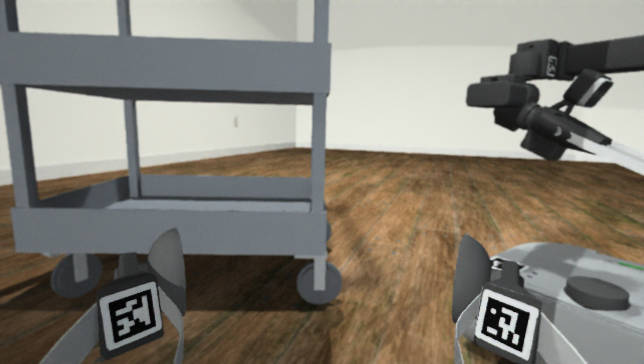

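>>> execute_actions(actions=[{"r2":{"base":{"translate_m":0.55}}}], cameras=[])

>>> execute_actions(actions=[{"r2":{"joints":{"gripper_m":0.0}}}], cameras=[])

>>> execute_actions(actions=[{"r2":{"base":{"translate_m":-0.7}}}], cameras=[])

>>> execute_actions(actions=[{"r2":{"base":{"rotate_rad":-0.25}}}], cameras=[])

>>> execute_actions(actions=[{"r2":{"base":{"translate_m":-0.5}}}], cameras=["r2_nav_camera"])

Scene clock: 159.80 s.
r1.base_odometry: x=+0.089 y=+1.983 heading=+1.334 (m, m, rad; r1's odometry frame)
r1.turned_by_wheels: +0.000 (rad since the last result)
r1.turned_by_imu: +0.001 (rad since the last result)
r1.base_tilt: forward=+0.9 right=-2.5 (deg)
r1.lidar_m: 1.21 0.92 0.23 0.17 2.15 2.20 2.88 4.79 3.94 0.50 0.44 0.51
r1.head_depth_mm: 575 637 918 1217 1265 1163 1071 / 594 612 709 1140 1262 1190 1066 / 735 1053 988 1176 1262 - - / 1892 1673 1493 1237 1252 1188 - / 1932 1704 1470 940 1234 1162 991 / 684 1628 959 1214 1250 1171 924 / 1829 1713 1536 1383 1266 1165 851
r1.base_status: not commanded
r1.joint_positions: lift_m=+0.310 arm_m=+0.001 wrist_yaw_rad=+3.099 wrist_pitch_rad=-0.399 wrist_roll_rad=-0.016 gripper_m=+0.037 head_pan_rad=-0.806 head_tilt_rad=-1.195
r1.joint_status: not commanded
r1.motor_effort: left_wheel=+2(2) right_wheel=-3(4) lift_m=+25(25) arm_m=+0(0) wrist_yaw_rad=+1(0) wrist_pitch_rad=+9(9) wrist_roll_rad=+0(0) gripper_m=-1(1) head_pan_rad=+4(4) head_tilt_rad=-2(2) (%)
r1.hand_pose: x=-0.0116 y=+0.0806 z=+0.3266 quat_wxyz=(+0.154, +0.690, +0.127, +0.696) (m; r1's base frame)
r1.wrist_depth_mm: - - - 199 239 323 500 / - - - 219 265 366 618 / - - - 239 293 430 806 / 881 849 - 265 330 518 752 / 687 676 - 288 409 590 626 / 556 557 - 324 483 532 522 / 482 491 - - 459 458 449
r2.base_odometry: x=+3.173 y=+1.218 heading=-2.349 (m, m, rad; r2's odometry frame)
r2.turned_by_wheels: +0.000 (rad since the last result)
r2.turned_by_imu: +0.003 (rad since the last result)
r2.base_tilt: forward=-0.5 right=+0.1 (deg)
r2.lidar_m: 0.19 0.19 0.26 1.45 0.92 0.83 3.75 0.75 0.66 0.51 3.25 0.20
r2.head_depth_mm: 1841 550 504 479 1292 1186 1131 / 610 597 544 506 1294 1213 1117 / 485 600 561 524 928 - - / 353 449 547 519 827 1213 - / 291 343 434 506 823 1200 - / 285 295 335 431 818 1190 - / 285 - 316 456 816 1172 1124
r2.base_status: done
r2.joint_positions: lift_m=+0.220 arm_m=-0.001 wrist_yaw_rad=+1.569 wrist_pitch_rad=-0.019 wrist_roll_rad=+0.003 gripper_m=+0.130 head_pan_rad=-0.007 head_tilt_rad=-1.186
r2.joint_status: not commanded
r2.motor_effort: left_wheel=+3(13) right_wheel=-3(5) lift_m=+28(28) arm_m=-1(1) wrist_yaw_rad=+2(1) wrist_pitch_rad=+6(7) wrist_roll_rad=+0(0) gripper_m=+0(0) head_pan_rad=+2(2) head_tilt_rad=-8(8) (%)
r2.hand_pose: x=+0.2344 y=-0.1447 z=+0.3297 quat_wxyz=(+0.505, +0.505, -0.496, +0.494) (m; r2's base frame)
r2.wrist_depth_mm: 221 216 210 112 - - - / 502 478 450 114 - - - / - - - 117 - - - / - - - 120 - - - / 564 - 571 124 - - - / 500 - 519 127 831 901 858 / 382 371 390 131 630 - 652
pictures: none
No camera images: the call's "cameras" was empty. Leave "cameras" out to get every camera's image.

Scene clock: 161.60 s.
r1.base_odometry: x=+0.089 y=+1.983 heading=+1.334 (m, m, rad; r1's odometry frame)
r1.turned_by_wheels: +0.000 (rad since the last result)
r1.turned_by_imu: +0.000 (rad since the last result)
r1.base_tilt: forward=+1.0 right=-2.5 (deg)
r1.lidar_m: 1.21 0.92 0.23 0.17 2.15 2.20 2.88 4.78 3.93 0.49 0.44 0.51
r1.head_depth_mm: 573 636 915 1223 1264 1168 1079 / 596 612 708 1124 1268 1192 1063 / 734 1051 987 1187 1266 - - / 1875 1672 1507 1244 1245 1186 - / 1925 1712 1478 941 1236 1158 988 / 682 1627 963 1214 1253 1164 921 / 1809 1710 1528 1388 1269 1171 845
r1.base_status: not commanded
r1.joint_positions: lift_m=+0.310 arm_m=+0.001 wrist_yaw_rad=+3.099 wrist_pitch_rad=-0.399 wrist_roll_rad=-0.016 gripper_m=+0.037 head_pan_rad=-0.806 head_tilt_rad=-1.195
r1.joint_status: not commanded
r1.motor_effort: left_wheel=+2(2) right_wheel=-5(3) lift_m=+25(25) arm_m=+0(0) wrist_yaw_rad=+1(1) wrist_pitch_rad=+9(9) wrist_roll_rad=+0(1) gripper_m=-1(1) head_pan_rad=+4(4) head_tilt_rad=-1(2) (%)
r1.hand_pose: x=-0.0116 y=+0.0806 z=+0.3266 quat_wxyz=(+0.154, +0.690, +0.127, +0.696) (m; r1's base frame)
r1.wrist_depth_mm: - - - 200 239 321 498 / - - - 219 263 368 612 / - - - 240 293 428 804 / 867 836 - 265 329 516 754 / 687 672 - 286 409 594 632 / 565 554 - 323 485 528 528 / 480 490 - - 462 454 453
r2.base_odometry: x=+3.173 y=+1.218 heading=-2.349 (m, m, rad; r2's odometry frame)
r2.turned_by_wheels: +0.000 (rad since the last result)
r2.turned_by_imu: +0.000 (rad since the last result)
r2.base_tilt: forward=-0.3 right=+0.1 (deg)
r2.lidar_m: 0.19 0.19 0.26 1.46 0.92 0.83 3.74 0.75 0.66 0.51 3.22 0.19
r2.head_depth_mm: 1815 550 503 474 1301 1175 1125 / 608 598 543 519 1293 1211 1121 / 469 600 562 524 847 - - / 350 446 545 517 827 1212 - / 291 341 433 501 825 1201 - / 285 296 333 431 822 1189 - / 286 - 313 471 817 1172 1121
r2.base_status: not commanded
r2.joint_positions: lift_m=+0.220 arm_m=-0.001 wrist_yaw_rad=+1.579 wrist_pitch_rad=-0.019 wrist_roll_rad=+0.003 gripper_m=+0.001 head_pan_rad=-0.007 head_tilt_rad=-1.186
r2.joint_status: all done
r2.motor_effort: left_wheel=+5(5) right_wheel=-11(11) lift_m=+28(28) arm_m=-1(1) wrist_yaw_rad=-9(11) wrist_pitch_rad=+7(7) wrist_roll_rad=+0(1) gripper_m=-15(98) head_pan_rad=+2(3) head_tilt_rad=-7(8) (%)
r2.hand_pose: x=+0.2344 y=-0.1421 z=+0.3297 quat_wxyz=(+0.502, +0.508, -0.494, +0.497) (m; r2's base frame)
r2.wrist_depth_mm: 219 215 210 110 - - - / 513 477 456 113 - - - / - - - 116 - - - / - - - 119 - - - / 579 580 579 122 - - - / 498 501 536 124 855 841 874 / 382 389 372 129 602 646 652
pictures: none
No camera images: the call's "cameras" was empty. Leave "cameras" out to get every camera's image.

Scene clock: 169.80 s.
r1.base_odometry: x=+0.089 y=+1.983 heading=+1.334 (m, m, rad; r1's odometry frame)
r1.turned_by_wheels: +0.000 (rad since the last result)
r1.turned_by_imu: +0.001 (rad since the last result)
r1.base_tilt: forward=+0.9 right=-2.5 (deg)
r1.lidar_m: 0.84 0.84 0.23 0.17 2.15 2.20 2.89 4.77 3.95 0.49 0.44 1.51
r1.head_depth_mm: 574 637 919 1226 1266 1165 1074 / 597 620 710 1154 1262 1198 1070 / 733 1052 986 1218 1262 - - / 1899 1676 1509 1380 1272 1194 - / 1911 1710 1535 1379 1271 1167 991 / 1931 1695 1533 1377 1262 1161 919 / 1833 1698 1523 1381 1263 1169 848
r1.base_status: not commanded
r1.joint_positions: lift_m=+0.310 arm_m=+0.001 wrist_yaw_rad=+3.099 wrist_pitch_rad=-0.399 wrist_roll_rad=-0.016 gripper_m=+0.037 head_pan_rad=-0.806 head_tilt_rad=-1.195
r1.joint_status: not commanded
r1.motor_effort: left_wheel=+2(1) right_wheel=-3(4) lift_m=+25(25) arm_m=+0(0) wrist_yaw_rad=+1(1) wrist_pitch_rad=+9(9) wrist_roll_rad=+0(0) gripper_m=+0(0) head_pan_rad=+4(4) head_tilt_rad=-3(2) (%)
r1.hand_pose: x=-0.0116 y=+0.0806 z=+0.3266 quat_wxyz=(+0.154, +0.690, +0.127, +0.696) (m; r1's base frame)
r1.wrist_depth_mm: - - - 199 239 324 498 / - - - 218 263 370 609 / - - - 239 293 429 795 / 867 841 - 265 330 513 755 / 685 677 - 288 408 593 629 / 566 557 - 324 487 529 524 / 483 491 - - 460 458 450
r2.base_odometry: x=+3.664 y=+1.716 heading=-2.349 (m, m, rad; r2's odometry frame)
r2.turned_by_wheels: +0.000 (rad since the last result)
r2.turned_by_imu: -0.003 (rad since the last result)
r2.base_tilt: forward=-0.4 right=+0.2 (deg)
r2.lidar_m: 0.88 0.91 2.11 0.44 0.51 3.07 3.10 0.55 0.46 0.46 0.54 0.84
r2.head_depth_mm: 1839 1609 1344 1376 1291 1208 1112 / 1821 1648 1490 1385 1287 1208 1116 / 1781 1619 1496 1384 1273 - - / 1137 1407 1470 1380 1277 1218 - / 1118 1413 1466 1374 1275 1195 - / 1116 1400 1464 1358 1267 1191 - / 1107 1378 1472 1359 1258 1179 1121
r2.base_status: done
r2.joint_positions: lift_m=+0.220 arm_m=-0.001 wrist_yaw_rad=+1.572 wrist_pitch_rad=-0.019 wrist_roll_rad=+0.003 gripper_m=+0.000 head_pan_rad=-0.007 head_tilt_rad=-1.186
r2.joint_status: not commanded
r2.motor_effort: left_wheel=+5(7) right_wheel=-3(19) lift_m=+28(28) arm_m=-1(1) wrist_yaw_rad=-1(11) wrist_pitch_rad=+6(7) wrist_roll_rad=+0(0) gripper_m=-3(15) head_pan_rad=+3(3) head_tilt_rad=-8(8) (%)
r2.hand_pose: x=+0.2344 y=-0.1439 z=+0.3298 quat_wxyz=(+0.504, +0.506, -0.495, +0.495) (m; r2's base frame)
r2.wrist_depth_mm: - - - - - - - / - 758 773 806 - 702 645 / - - - - - 669 - / - - - - - - - / - 856 - - - 772 - / 785 814 833 - 788 620 553 / 618 619 608 605 630 631 530
pictures: none
No camera images: the call's "cameras" was empty. Leave "cameras" out to get every camera's image.

Scene clock: 171.13 s.
r1.base_odometry: x=+0.089 y=+1.983 heading=+1.334 (m, m, rad; r1's odometry frame)
r1.turned_by_wheels: +0.000 (rad since the last result)
r1.turned_by_imu: +0.000 (rad since the last result)
r1.base_tilt: forward=+0.9 right=-2.5 (deg)
r1.lidar_m: 0.84 0.84 0.23 0.17 2.15 2.19 2.89 4.78 3.95 0.50 0.44 1.52
r1.head_depth_mm: 573 634 920 1221 1270 1166 1072 / 597 619 709 1161 1266 1197 1071 / 727 1052 988 1229 1265 - - / 1886 1688 1508 1389 1270 1189 - / 1927 1708 1513 1386 1263 1160 991 / 1927 1704 1532 1383 1264 1171 919 / 1826 1698 1537 1379 1269 1168 845
r1.base_status: not commanded
r1.joint_positions: lift_m=+0.310 arm_m=+0.001 wrist_yaw_rad=+3.099 wrist_pitch_rad=-0.399 wrist_roll_rad=-0.016 gripper_m=+0.037 head_pan_rad=-0.806 head_tilt_rad=-1.195
r1.joint_status: not commanded
r1.motor_effort: left_wheel=+2(2) right_wheel=-3(4) lift_m=+25(25) arm_m=+0(0) wrist_yaw_rad=+1(1) wrist_pitch_rad=+9(9) wrist_roll_rad=+0(0) gripper_m=+0(2) head_pan_rad=+4(4) head_tilt_rad=-2(1) (%)
r1.hand_pose: x=-0.0116 y=+0.0806 z=+0.3266 quat_wxyz=(+0.154, +0.690, +0.127, +0.696) (m; r1's base frame)
r1.wrist_depth_mm: - - - 199 239 323 497 / - - - 220 263 369 615 / - - - 241 293 427 815 / 847 839 - 264 330 515 753 / 677 665 - 288 407 586 629 / 561 557 - 321 489 532 524 / 479 493 - - 462 458 452
r2.base_odometry: x=+3.664 y=+1.716 heading=-2.599 (m, m, rad; r2's odometry frame)
r2.turned_by_wheels: -0.250 (rad since the last result)
r2.turned_by_imu: -0.254 (rad since the last result)
r2.base_tilt: forward=-0.4 right=+0.1 (deg)
r2.lidar_m: 0.88 0.88 2.37 0.45 0.44 3.13 3.09 3.16 0.47 0.46 0.48 0.69
r2.head_depth_mm: 1807 1634 1278 1261 1254 1179 1114 / 1761 1389 1355 1388 1290 1210 1114 / 1809 1609 1454 1387 1281 - - / 1811 1635 1489 1373 1279 1218 - / 1798 1607 1468 1375 1274 1208 - / 1102 1395 1447 1364 1266 1187 - / 1109 1384 1433 1353 1254 1178 1124
r2.base_status: done
r2.joint_positions: lift_m=+0.220 arm_m=-0.001 wrist_yaw_rad=+1.572 wrist_pitch_rad=-0.019 wrist_roll_rad=+0.003 gripper_m=+0.000 head_pan_rad=-0.007 head_tilt_rad=-1.186
r2.joint_status: not commanded
r2.motor_effort: left_wheel=+4(10) right_wheel=-4(9) lift_m=+28(28) arm_m=-1(1) wrist_yaw_rad=-1(2) wrist_pitch_rad=+6(6) wrist_roll_rad=+0(1) gripper_m=-3(2) head_pan_rad=+3(3) head_tilt_rad=-8(7) (%)
r2.hand_pose: x=+0.2344 y=-0.1440 z=+0.3298 quat_wxyz=(+0.504, +0.506, -0.496, +0.495) (m; r2's base frame)
r2.wrist_depth_mm: - - - - - 629 425 / 693 733 864 - 809 633 430 / - - - - - 667 423 / - - - - - 669 418 / 739 773 - - 743 631 416 / 796 815 824 - 687 629 414 / 621 617 598 598 631 595 412
pictures: none
No camera images: the call's "cameras" was empty. Leave "cameras" out to get every camera's image.

Scene clock: 177.33 s.
r1.base_odometry: x=+0.089 y=+1.983 heading=+1.334 (m, m, rad; r1's odometry frame)
r1.turned_by_wheels: +0.000 (rad since the last result)
r1.turned_by_imu: +0.001 (rad since the last result)
r1.base_tilt: forward=+0.9 right=-2.4 (deg)
r1.lidar_m: 1.21 0.92 0.23 0.17 2.15 2.19 2.88 4.79 3.96 0.50 0.44 1.52
r1.head_depth_mm: 571 632 917 1216 1262 1159 1083 / 599 618 708 1151 1263 1191 1066 / 730 1050 990 1221 1265 - - / 1905 1678 1493 1381 1264 1188 - / 1911 1702 1529 1386 1261 1167 991 / 1941 1704 1535 1381 1267 1163 927 / 1819 1692 1534 1382 1269 1168 847
r1.base_status: not commanded
r1.joint_positions: lift_m=+0.310 arm_m=+0.001 wrist_yaw_rad=+3.099 wrist_pitch_rad=-0.399 wrist_roll_rad=-0.016 gripper_m=+0.037 head_pan_rad=-0.806 head_tilt_rad=-1.195
r1.joint_status: not commanded
r1.motor_effort: left_wheel=+1(2) right_wheel=-3(3) lift_m=+25(25) arm_m=+0(0) wrist_yaw_rad=+0(1) wrist_pitch_rad=+9(9) wrist_roll_rad=+0(0) gripper_m=-1(0) head_pan_rad=+3(4) head_tilt_rad=-2(2) (%)
r1.hand_pose: x=-0.0116 y=+0.0806 z=+0.3266 quat_wxyz=(+0.154, +0.690, +0.127, +0.696) (m; r1's base frame)
r1.wrist_depth_mm: - - - 199 239 322 495 / - - - 220 262 369 615 / - - - 239 292 427 803 / 859 845 - 265 331 516 756 / 675 677 - 287 408 594 625 / 563 555 - 325 487 530 525 / 479 488 - - 459 454 451
r2.base_odometry: x=+4.093 y=+1.975 heading=-2.599 (m, m, rad; r2's odometry frame)
r2.turned_by_wheels: +0.000 (rad since the last result)
r2.turned_by_imu: -0.002 (rad since the last result)
r2.base_tilt: forward=-0.4 right=+0.1 (deg)
r2.lidar_m: 1.31 1.37 0.50 1.27 2.53 2.64 2.60 2.77 2.41 0.63 0.51 0.64
r2.head_depth_mm: 1240 1231 1213 1201 1260 1211 1124 / 1534 1558 1502 1389 1289 1202 1122 / 1623 1622 1514 1384 1283 - - / 1816 1650 1499 1382 1276 1210 - / 1756 1636 1489 1361 1269 1210 - / 1595 1619 1481 1369 1269 1191 - / 1580 1616 1479 1351 1267 1174 1123
r2.base_status: done
r2.joint_positions: lift_m=+0.220 arm_m=-0.001 wrist_yaw_rad=+1.572 wrist_pitch_rad=-0.019 wrist_roll_rad=+0.003 gripper_m=+0.000 head_pan_rad=-0.007 head_tilt_rad=-1.186
r2.joint_status: not commanded
r2.motor_effort: left_wheel=+5(7) right_wheel=-3(9) lift_m=+28(28) arm_m=-1(1) wrist_yaw_rad=-2(3) wrist_pitch_rad=+6(7) wrist_roll_rad=+0(0) gripper_m=-3(3) head_pan_rad=+3(3) head_tilt_rad=-8(8) (%)
r2.hand_pose: x=+0.2344 y=-0.1440 z=+0.3297 quat_wxyz=(+0.504, +0.506, -0.495, +0.495) (m; r2's base frame)
r2.wrist_depth_mm: - - - - - 616 392 / - - - - - 599 394 / - - - - - 605 391 / - - - - - 591 386 / - - - - - 580 385 / 813 809 833 - 817 593 382 / 610 611 603 599 630 583 382
pictures: r2_nav_camera (sideways: a quarter turn counterclockwise sets it upright)
camera_calibration (this result's frames):
r2_nav_camera: T_world_to_cam=[[0.942928, 0.0140612, 0.332699, -0.394395], [0.00202908, -0.999332, 0.0364851, 0.00403251], [0.33299, -0.0337278, -0.942327, 1.18397], [0, 0, 0, 1]] pos_world=[-0.0223723, 0.0495082, 1.24676]
Images, in order (width x height): r2_nav_camera 672x504.

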